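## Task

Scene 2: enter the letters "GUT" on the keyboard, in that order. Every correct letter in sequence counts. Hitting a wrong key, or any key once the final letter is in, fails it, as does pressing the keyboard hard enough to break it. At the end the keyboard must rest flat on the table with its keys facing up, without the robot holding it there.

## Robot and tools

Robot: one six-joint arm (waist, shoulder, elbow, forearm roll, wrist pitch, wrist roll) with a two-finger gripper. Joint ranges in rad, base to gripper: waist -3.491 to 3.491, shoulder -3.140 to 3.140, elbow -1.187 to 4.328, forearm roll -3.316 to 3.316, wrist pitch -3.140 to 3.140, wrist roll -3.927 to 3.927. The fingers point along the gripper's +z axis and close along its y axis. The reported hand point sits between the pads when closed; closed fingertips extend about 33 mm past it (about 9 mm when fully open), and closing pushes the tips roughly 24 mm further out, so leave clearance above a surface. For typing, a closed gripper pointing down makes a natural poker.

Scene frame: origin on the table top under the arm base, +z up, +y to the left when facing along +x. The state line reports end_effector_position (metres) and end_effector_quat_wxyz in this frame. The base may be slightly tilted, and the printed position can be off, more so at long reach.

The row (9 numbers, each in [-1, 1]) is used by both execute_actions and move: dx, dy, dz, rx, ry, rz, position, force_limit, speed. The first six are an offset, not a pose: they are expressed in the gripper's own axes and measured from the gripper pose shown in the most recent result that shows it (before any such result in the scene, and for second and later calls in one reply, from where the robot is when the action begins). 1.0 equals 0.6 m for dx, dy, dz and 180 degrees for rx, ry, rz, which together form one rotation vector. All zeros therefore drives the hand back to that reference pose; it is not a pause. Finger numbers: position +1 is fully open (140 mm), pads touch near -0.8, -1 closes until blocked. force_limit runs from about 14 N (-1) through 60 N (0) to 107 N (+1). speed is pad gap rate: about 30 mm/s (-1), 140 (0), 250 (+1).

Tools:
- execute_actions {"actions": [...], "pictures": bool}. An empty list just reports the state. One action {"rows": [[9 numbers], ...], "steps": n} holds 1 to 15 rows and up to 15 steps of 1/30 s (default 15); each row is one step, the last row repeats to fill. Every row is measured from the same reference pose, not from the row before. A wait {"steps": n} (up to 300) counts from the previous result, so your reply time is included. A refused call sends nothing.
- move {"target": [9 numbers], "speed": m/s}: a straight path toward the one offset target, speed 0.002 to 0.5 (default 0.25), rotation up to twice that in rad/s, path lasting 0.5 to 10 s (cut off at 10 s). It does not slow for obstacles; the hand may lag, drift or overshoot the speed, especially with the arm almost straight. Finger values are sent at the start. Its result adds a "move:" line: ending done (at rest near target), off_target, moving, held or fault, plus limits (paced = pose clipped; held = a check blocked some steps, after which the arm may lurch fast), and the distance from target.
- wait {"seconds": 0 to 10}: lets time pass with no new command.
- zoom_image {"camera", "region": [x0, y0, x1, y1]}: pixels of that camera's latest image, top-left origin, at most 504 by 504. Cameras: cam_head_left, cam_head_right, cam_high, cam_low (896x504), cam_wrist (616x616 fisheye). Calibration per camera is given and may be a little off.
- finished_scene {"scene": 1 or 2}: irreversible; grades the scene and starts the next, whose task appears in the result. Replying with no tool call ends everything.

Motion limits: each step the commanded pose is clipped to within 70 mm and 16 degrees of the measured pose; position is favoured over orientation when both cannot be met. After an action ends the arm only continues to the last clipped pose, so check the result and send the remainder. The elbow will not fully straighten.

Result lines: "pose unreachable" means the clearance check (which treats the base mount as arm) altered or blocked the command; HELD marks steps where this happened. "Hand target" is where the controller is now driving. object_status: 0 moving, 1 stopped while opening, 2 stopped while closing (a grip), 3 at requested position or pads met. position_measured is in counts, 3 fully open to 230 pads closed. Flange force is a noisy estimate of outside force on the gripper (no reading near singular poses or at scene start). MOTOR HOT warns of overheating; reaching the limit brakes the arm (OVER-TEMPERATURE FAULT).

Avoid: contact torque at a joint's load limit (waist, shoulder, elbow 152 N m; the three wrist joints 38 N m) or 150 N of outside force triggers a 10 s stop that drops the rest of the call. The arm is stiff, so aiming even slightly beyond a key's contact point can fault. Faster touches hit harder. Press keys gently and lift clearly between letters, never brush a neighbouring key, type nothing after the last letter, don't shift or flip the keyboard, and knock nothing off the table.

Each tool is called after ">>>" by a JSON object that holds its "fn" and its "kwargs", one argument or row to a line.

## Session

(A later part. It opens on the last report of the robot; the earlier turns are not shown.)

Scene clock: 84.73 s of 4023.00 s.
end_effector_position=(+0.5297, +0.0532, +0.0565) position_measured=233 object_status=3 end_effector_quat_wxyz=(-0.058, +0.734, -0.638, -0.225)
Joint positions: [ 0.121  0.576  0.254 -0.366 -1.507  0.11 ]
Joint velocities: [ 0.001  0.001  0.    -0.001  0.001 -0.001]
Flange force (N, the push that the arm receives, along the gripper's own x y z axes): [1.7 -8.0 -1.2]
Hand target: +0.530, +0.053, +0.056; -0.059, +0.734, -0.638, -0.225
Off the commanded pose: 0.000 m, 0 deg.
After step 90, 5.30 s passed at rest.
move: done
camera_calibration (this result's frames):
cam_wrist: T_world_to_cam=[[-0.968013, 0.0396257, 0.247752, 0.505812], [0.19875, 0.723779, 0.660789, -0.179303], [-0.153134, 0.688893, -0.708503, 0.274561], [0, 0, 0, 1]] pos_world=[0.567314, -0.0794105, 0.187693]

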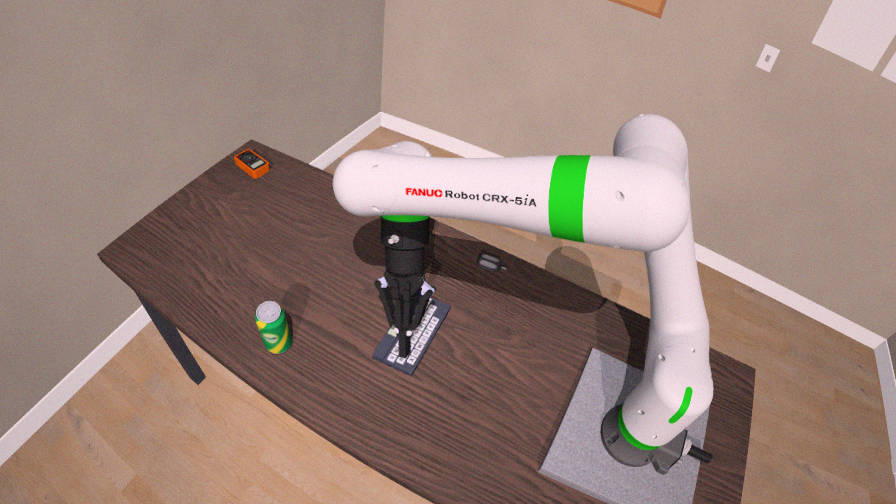

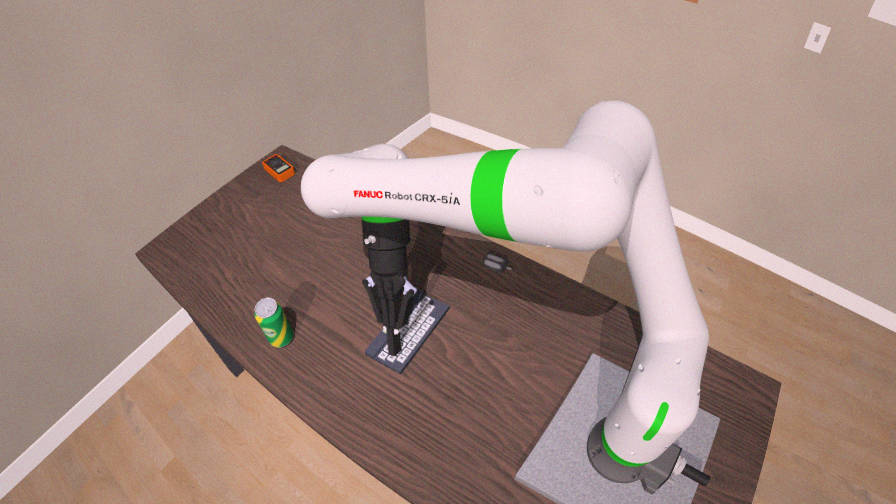

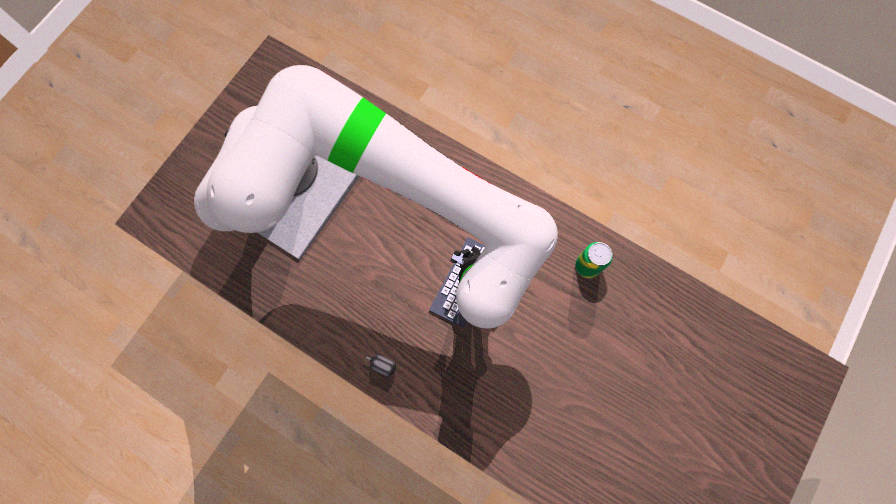

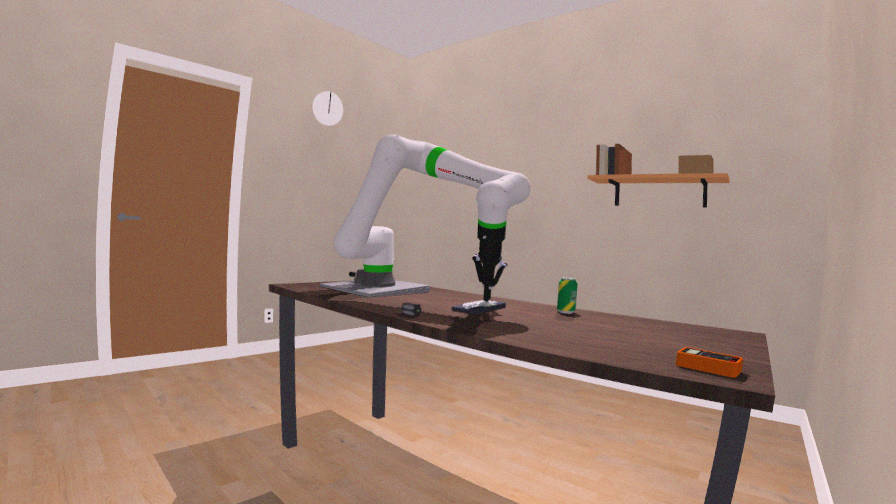

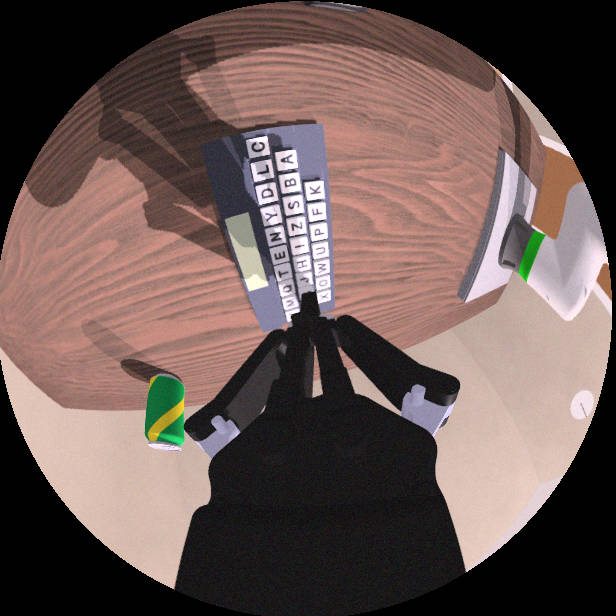

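>>> {"fn": "move", "kwargs": {
  "target": [0.000673, -0.000337, 0.001486, 0, 0, 0, -1, 0, 0],
  "speed": 0.004
}}

>>> {"fn": "zoom_image", "kwargs": {
  "camera": "cam_wrist",
  "region": [240, 240, 340, 320]
}}

Scene clock: 86.60 s of 4023.00 s.
end_effector_position=(+0.5297, +0.0532, +0.0555) position_measured=233 object_status=3 end_effector_quat_wxyz=(-0.058, +0.734, -0.638, -0.225)
Joint positions: [ 0.121  0.577  0.253 -0.366 -1.505  0.111]
Joint velocities: [-0.001 -0.    -0.    -0.001  0.     0.   ]
Flange force (N, the push that the arm receives, along the gripper's own x y z axes): [1.1 -8.9 -2.5]
Hand target: +0.530, +0.053, +0.055; -0.058, +0.734, -0.638, -0.225
Off the commanded pose: 0.000 m, 0 deg.
move: done
camera_calibration (this result's frames):
cam_wrist: T_world_to_cam=[[-0.968014, 0.0396273, 0.247747, 0.506065], [0.198743, 0.723797, 0.660772, -0.178632], [-0.153134, 0.688874, -0.708521, 0.273863], [0, 0, 0, 1]] pos_world=[0.567317, -0.0794178, 0.186697]

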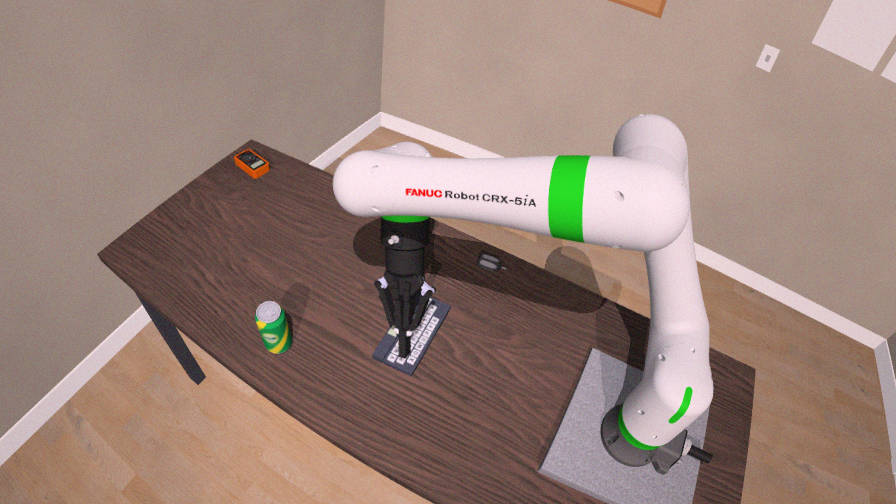

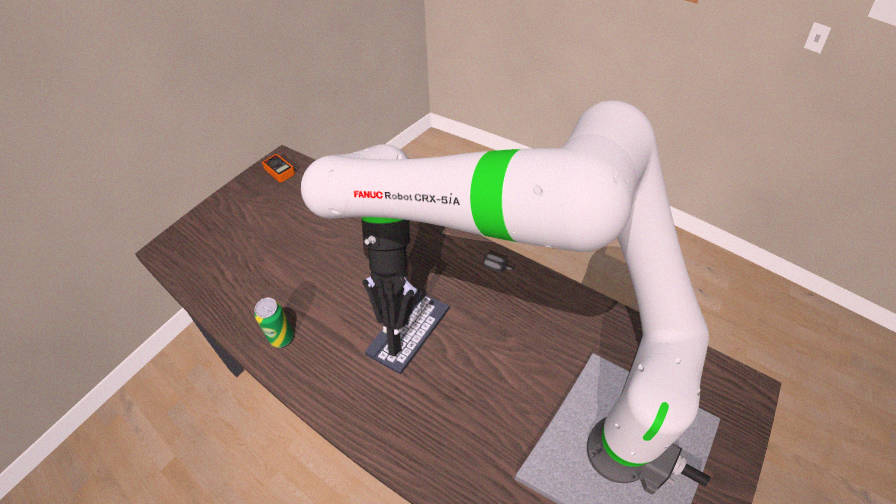

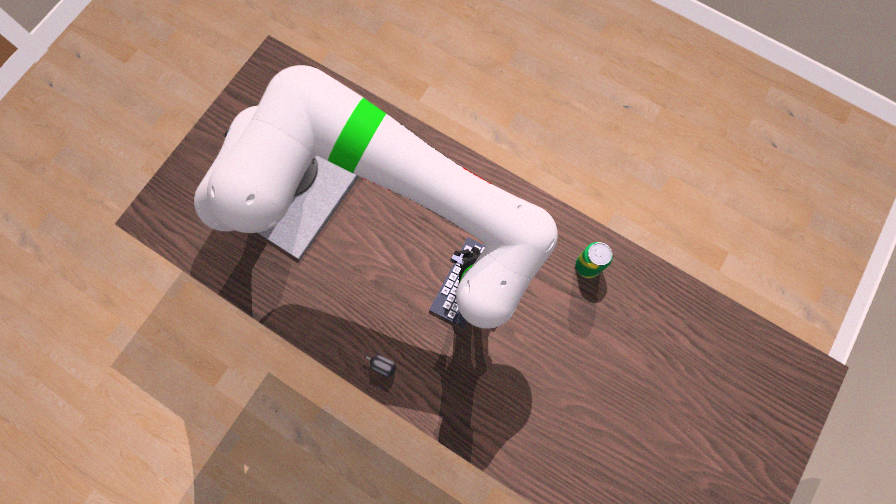

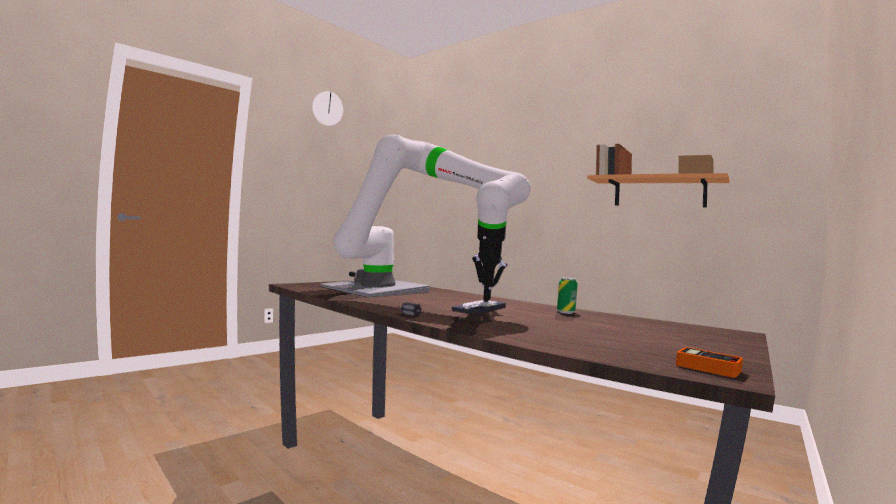

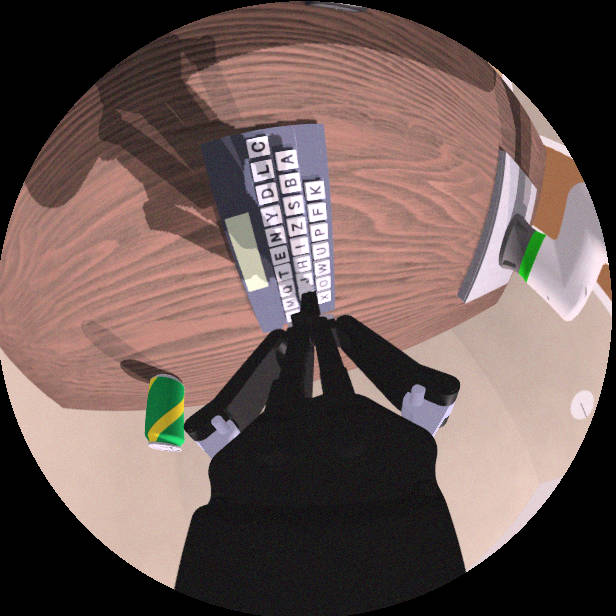

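Region (240, 240, 340, 320) of cam_wrist's 616x616 image, scaled by 5.040, with more detail than that image has; it fills the top 403 rows of this view, and the rest is white.

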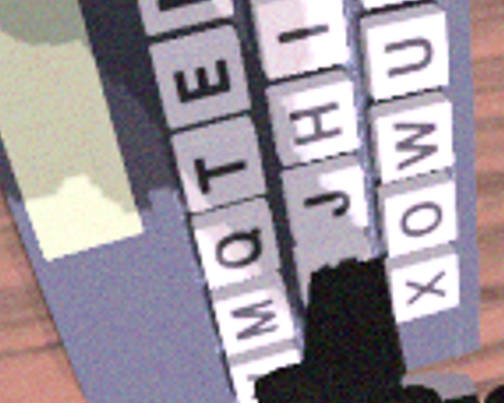

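>>> {"fn": "move", "kwargs": {
  "target": [0.000538, -0.00027, 0.001189, 0, 0, 0, -1, 0, 0],
  "speed": 0.004
}}

>>> {"fn": "zoom_image", "kwargs": {
  "camera": "cam_wrist",
  "region": [240, 240, 340, 320]
}}

Scene clock: 90.57 s of 4023.00 s.
end_effector_position=(+0.5297, +0.0532, +0.0547) position_measured=233 object_status=3 end_effector_quat_wxyz=(-0.058, +0.734, -0.638, -0.225)
Joint positions: [ 0.121  0.577  0.252 -0.366 -1.504  0.112]
Joint velocities: [-0.001 -0.    -0.    -0.    -0.    -0.   ]
Flange force (N, the push that the arm receives, along the gripper's own x y z axes): [1.4 -7.2 -1.6]
Hand target: +0.530, +0.053, +0.055; -0.058, +0.734, -0.638, -0.225
Off the commanded pose: 0.000 m, 0 deg.
After step 90, 0.27 s passed at rest.
move: done
camera_calibration (this result's frames):
cam_wrist: T_world_to_cam=[[-0.968014, 0.0396296, 0.247746, 0.506264], [0.198745, 0.723793, 0.660776, -0.178107], [-0.15313, 0.688878, -0.708518, 0.273294], [0, 0, 0, 1]] pos_world=[0.567319, -0.0794168, 0.185898]

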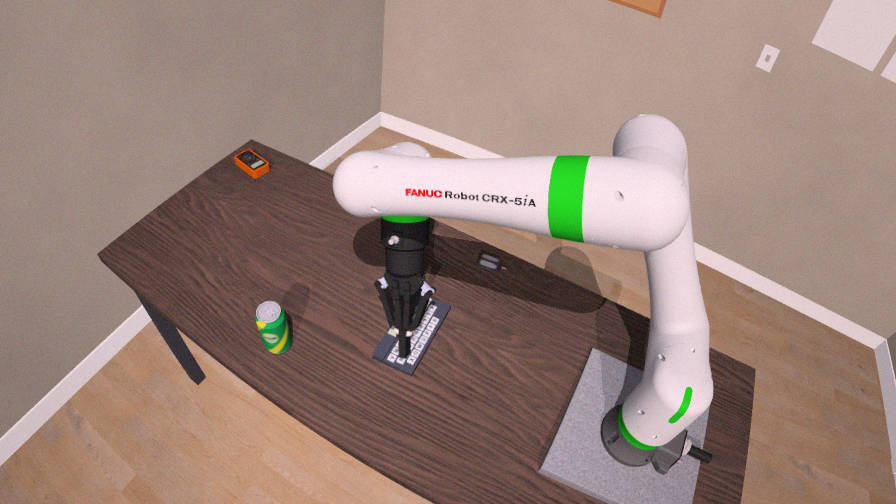

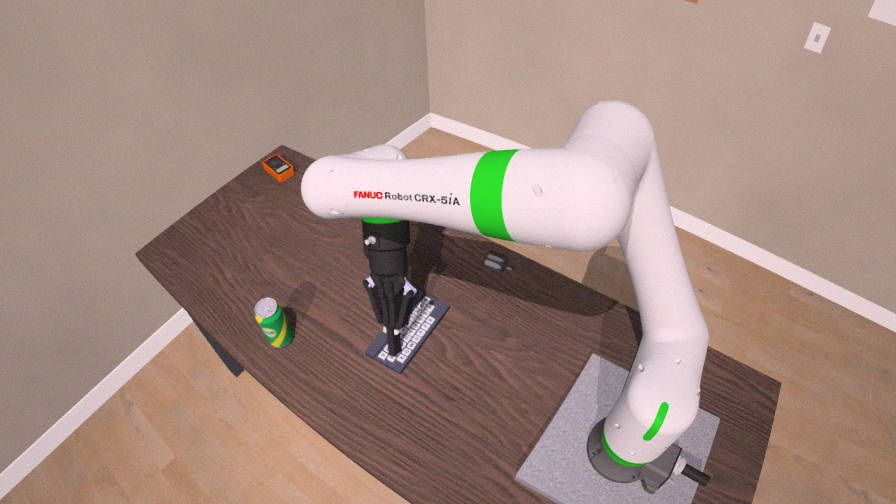

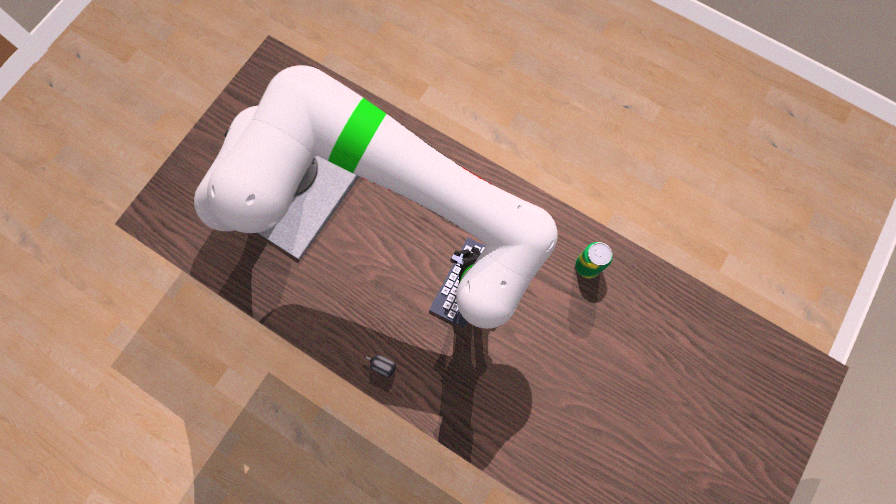

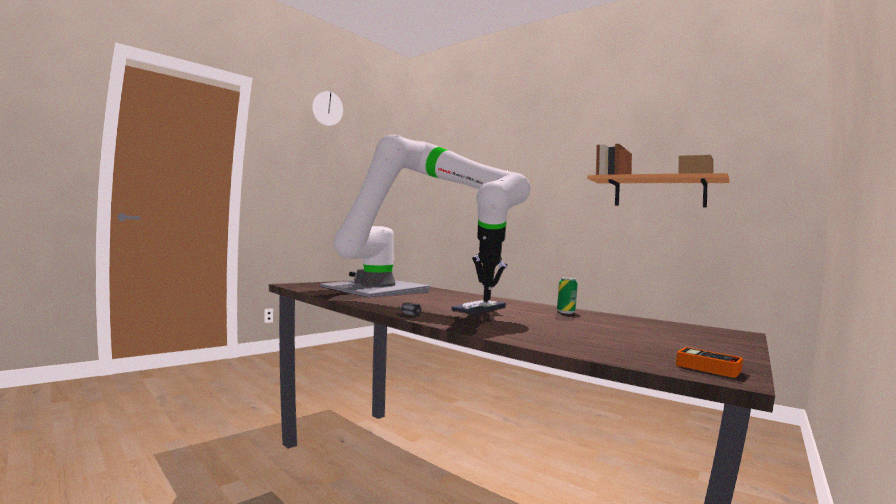

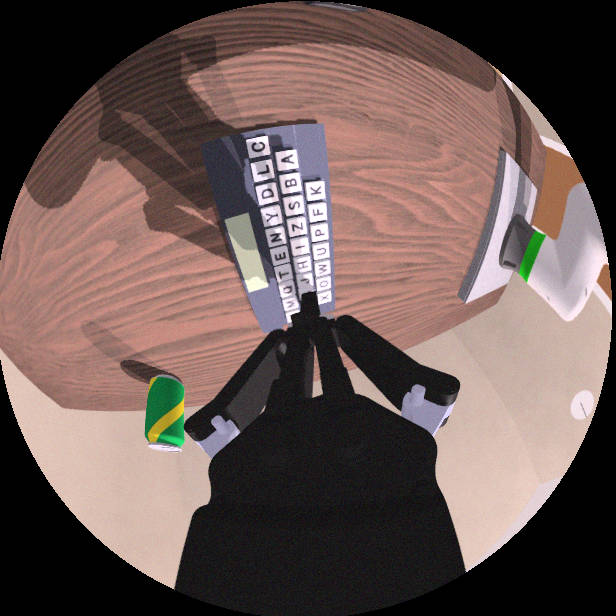

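Region (240, 240, 340, 320) of cam_wrist's 616x616 image, scaled by 5.040, with more detail than that image has; it fills the top 403 rows of this view, and the rest is white.

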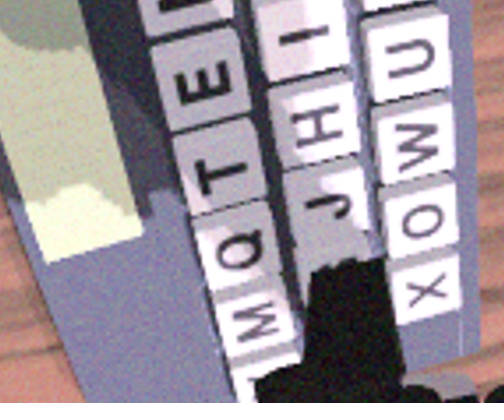

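>>> {"fn": "move", "kwargs": {
  "target": [0.000538, -0.00027, 0.001189, 0, 0, 0, -1, 0, 0],
  "speed": 0.004
}}

>>> {"fn": "zoom_image", "kwargs": {
  "camera": "cam_wrist",
  "region": [220, 200, 340, 320]
}}

Scene clock: 92.87 s of 4023.00 s.
end_effector_position=(+0.5297, +0.0532, +0.0539) position_measured=233 object_status=3 end_effector_quat_wxyz=(-0.058, +0.734, -0.638, -0.225)
Joint positions: [ 0.121  0.578  0.251 -0.366 -1.502  0.112]
Joint velocities: [-0.001  0.001 -0.     0.001  0.     0.   ]
Flange force (N, the push that the arm receives, along the gripper's own x y z axes): [0.8 -10.5 -2.1]
Hand target: +0.530, +0.053, +0.054; -0.058, +0.734, -0.638, -0.225
Off the commanded pose: 0.000 m, 0 deg.
move: done
camera_calibration (this result's frames):
cam_wrist: T_world_to_cam=[[-0.968015, 0.0396314, 0.247743, 0.506465], [0.198743, 0.723798, 0.66077, -0.177576], [-0.153129, 0.688872, -0.708524, 0.272731], [0, 0, 0, 1]] pos_world=[0.567321, -0.0794193, 0.1851]

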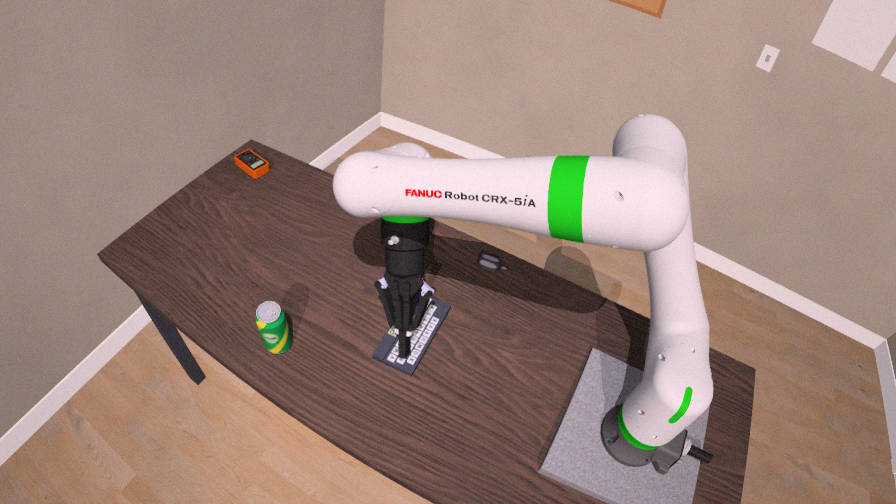

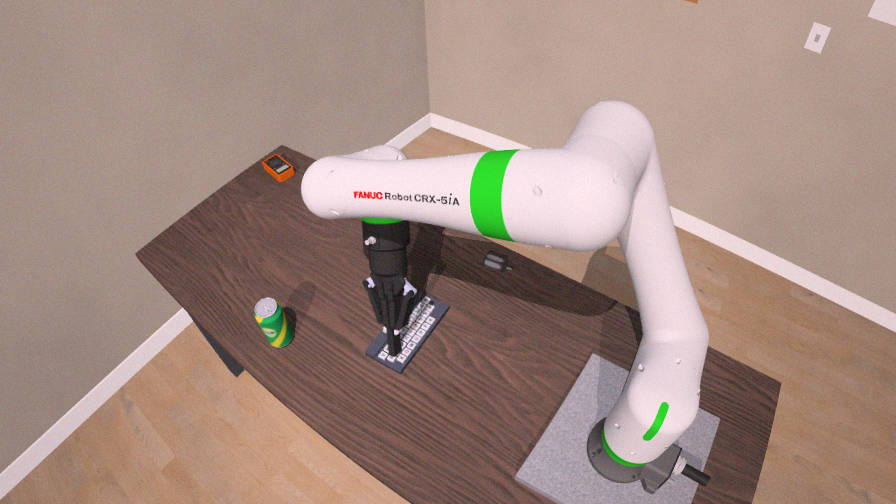

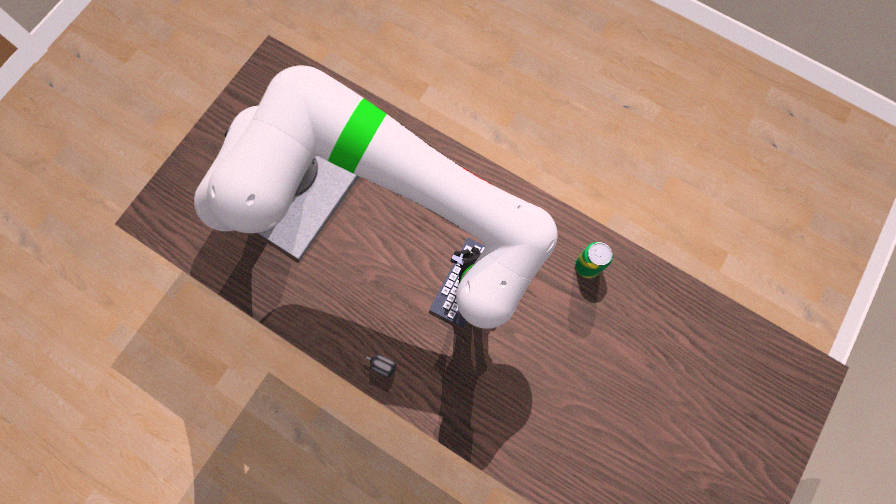

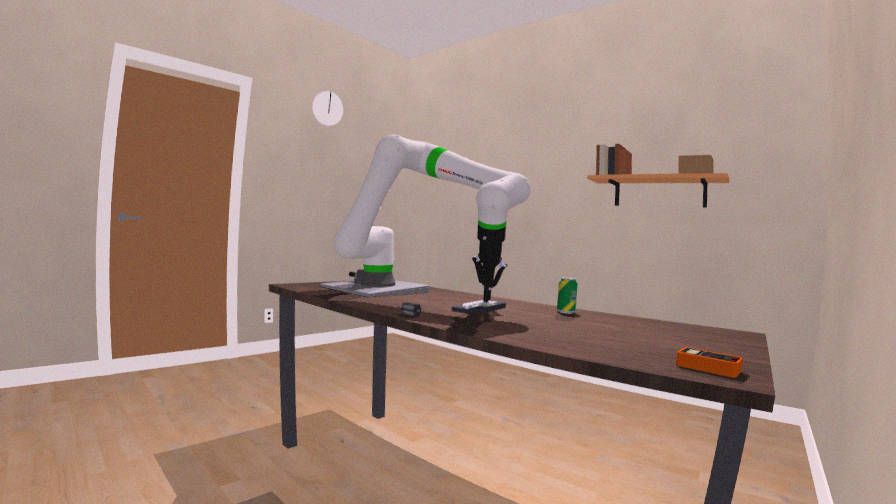

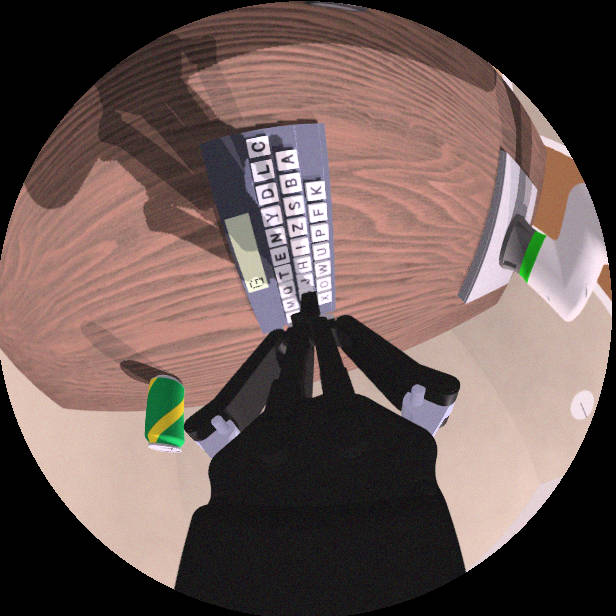

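Region (220, 200, 340, 320) of cam_wrist's 616x616 image, scaled by 4.200, with more detail than that image has.

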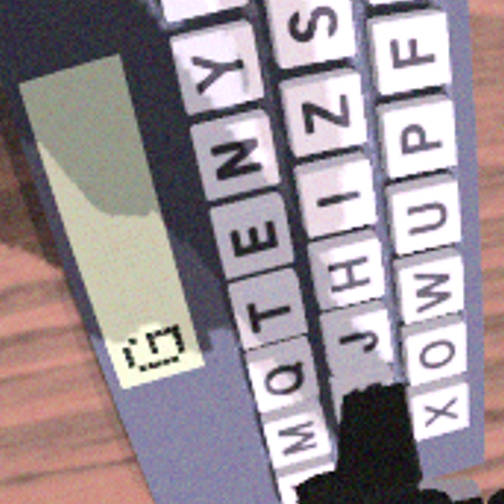

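>>> {"fn": "move", "kwargs": {
  "target": [-0.00673, 0.00337, -0.01486, 0, 0, 0, -1, 0, 0],
  "speed": 0.03
}}

>>> {"fn": "move", "kwargs": {
  "target": [0.07517, 0.0425, -0.02443, 0, 0, 0, -1, 0, 0],
  "speed": 0.06
}}

>>> {"fn": "zoom_image", "kwargs": {
  "camera": "cam_wrist",
  "region": [260, 240, 340, 320]
}}

Scene clock: 95.63 s of 4023.00 s.
end_effector_position=(+0.5296, +0.0533, +0.0639) position_measured=233 object_status=3 end_effector_quat_wxyz=(-0.059, +0.734, -0.638, -0.225)
Joint positions: [ 0.122  0.568  0.261 -0.366 -1.52   0.105]
Joint velocities: [-0.    -0.     0.     0.    -0.001 -0.001]
Flange force (N, the push that the arm receives, along the gripper's own x y z axes): [0.1 -9.4 -1.5]
Hand target: +0.530, +0.053, +0.064; -0.058, +0.734, -0.638, -0.225
Off the commanded pose: 0.000 m, 0 deg.
move: done
camera_calibration (this result's frames):
cam_wrist: T_world_to_cam=[[-0.968001, 0.0396343, 0.247796, 0.503944], [0.198818, 0.723631, 0.66093, -0.184275], [-0.153117, 0.689048, -0.708356, 0.279718], [0, 0, 0, 1]] pos_world=[0.567285, -0.0793651, 0.195057]

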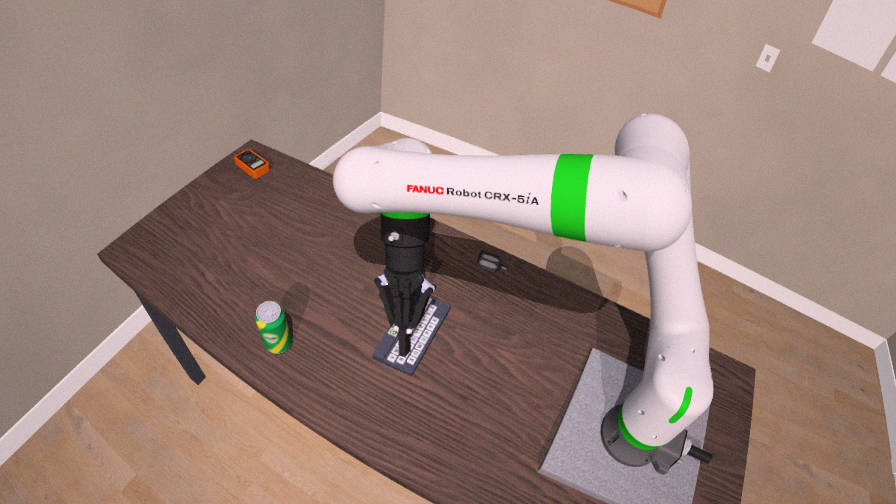

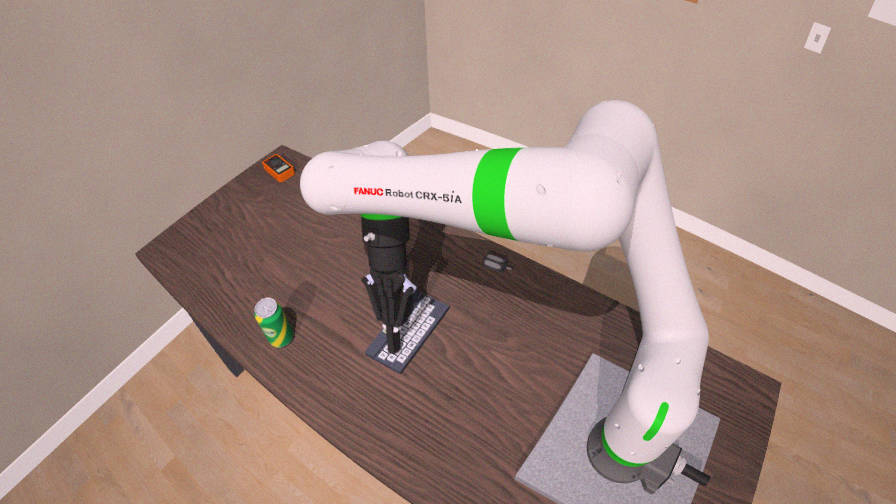

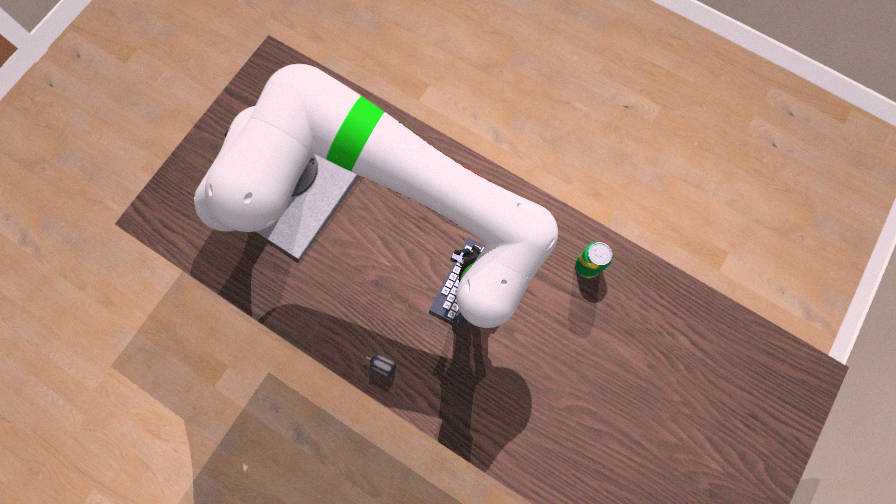

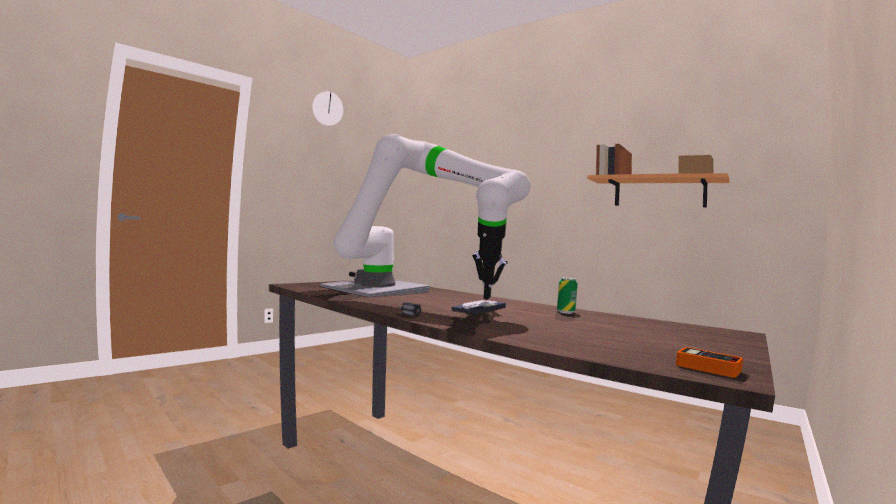

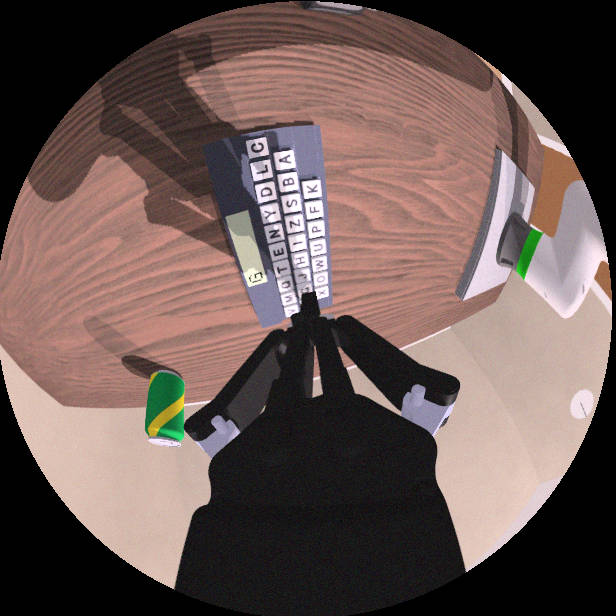

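Scene clock: 96.80 s of 4023.00 s.
end_effector_position=(+0.5126, +0.0022, +0.0639) position_measured=233 object_status=3 end_effector_quat_wxyz=(-0.059, +0.734, -0.638, -0.225)
Joint positions: [ 0.042  0.544  0.223 -0.344 -1.534  0.181]
Joint velocities: [-0.     0.001 -0.     0.001  0.001  0.001]
Flange force (N, the push that the arm receives, along the gripper's own x y z axes): [2.4 -10.2 -2.2]
Hand target: +0.513, +0.002, +0.064; -0.059, +0.734, -0.638, -0.225
Off the commanded pose: 0.000 m, 0 deg.
move: done
camera_calibration (this result's frames):
cam_wrist: T_world_to_cam=[[-0.968028, 0.0397278, 0.247676, 0.489464], [0.198778, 0.723741, 0.660823, -0.143915], [-0.153, 0.688928, -0.708498, 0.312265], [0, 0, 0, 1]] pos_world=[0.550199, -0.130416, 0.195113]

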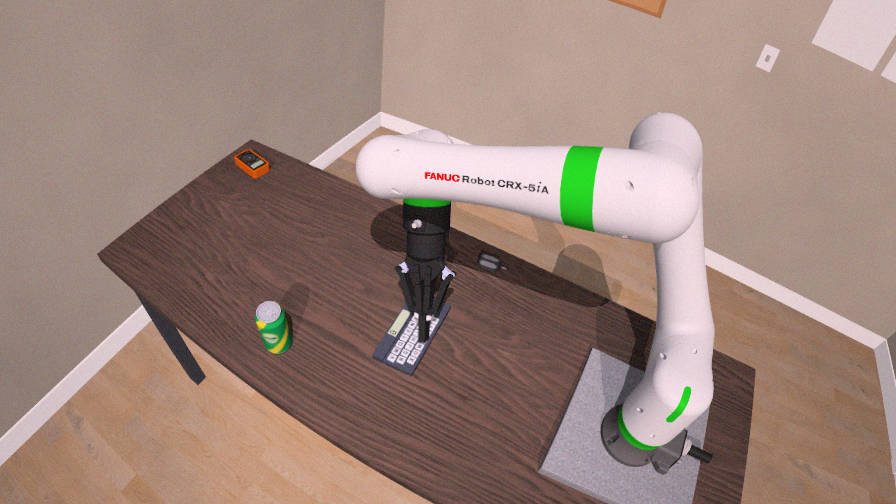

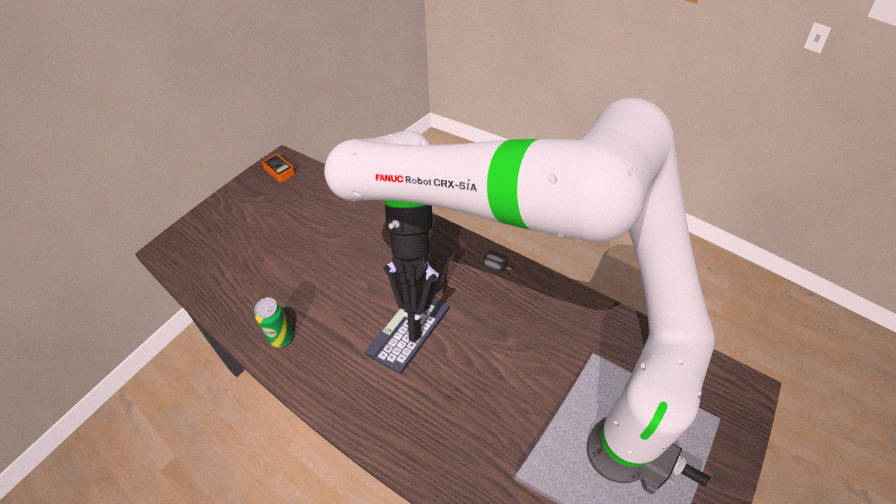

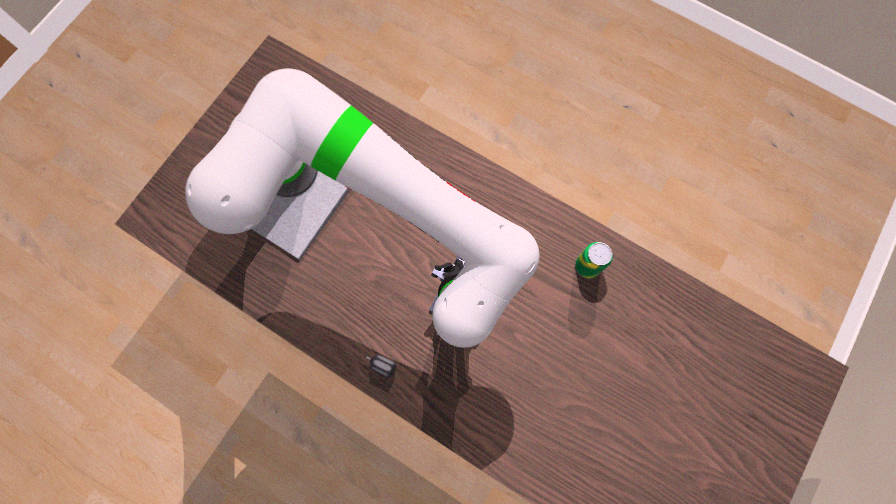

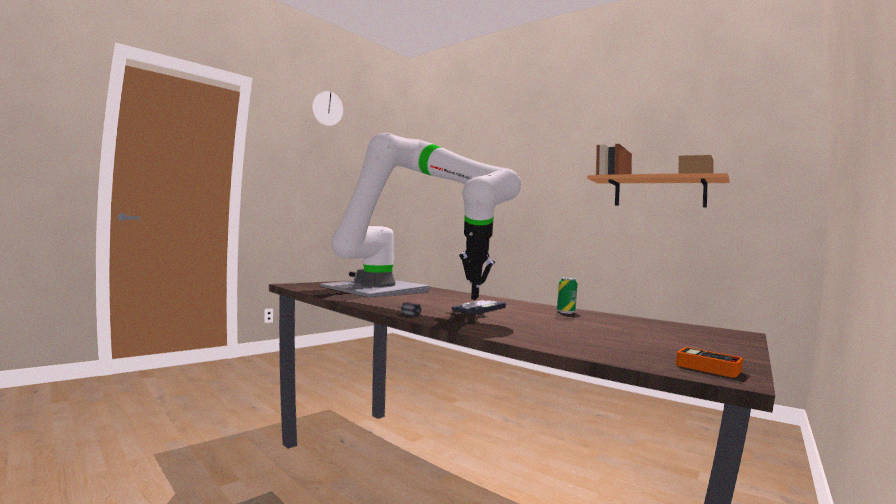

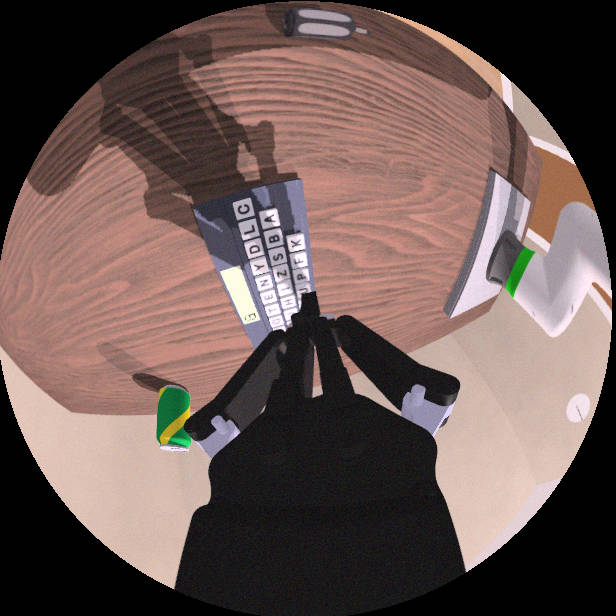

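Region (260, 240, 340, 320) of cam_wrist's 616x616 image, scaled by 6.300, with more detail than that image has.

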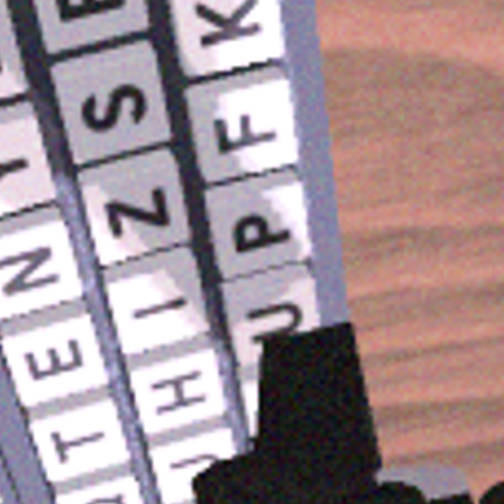

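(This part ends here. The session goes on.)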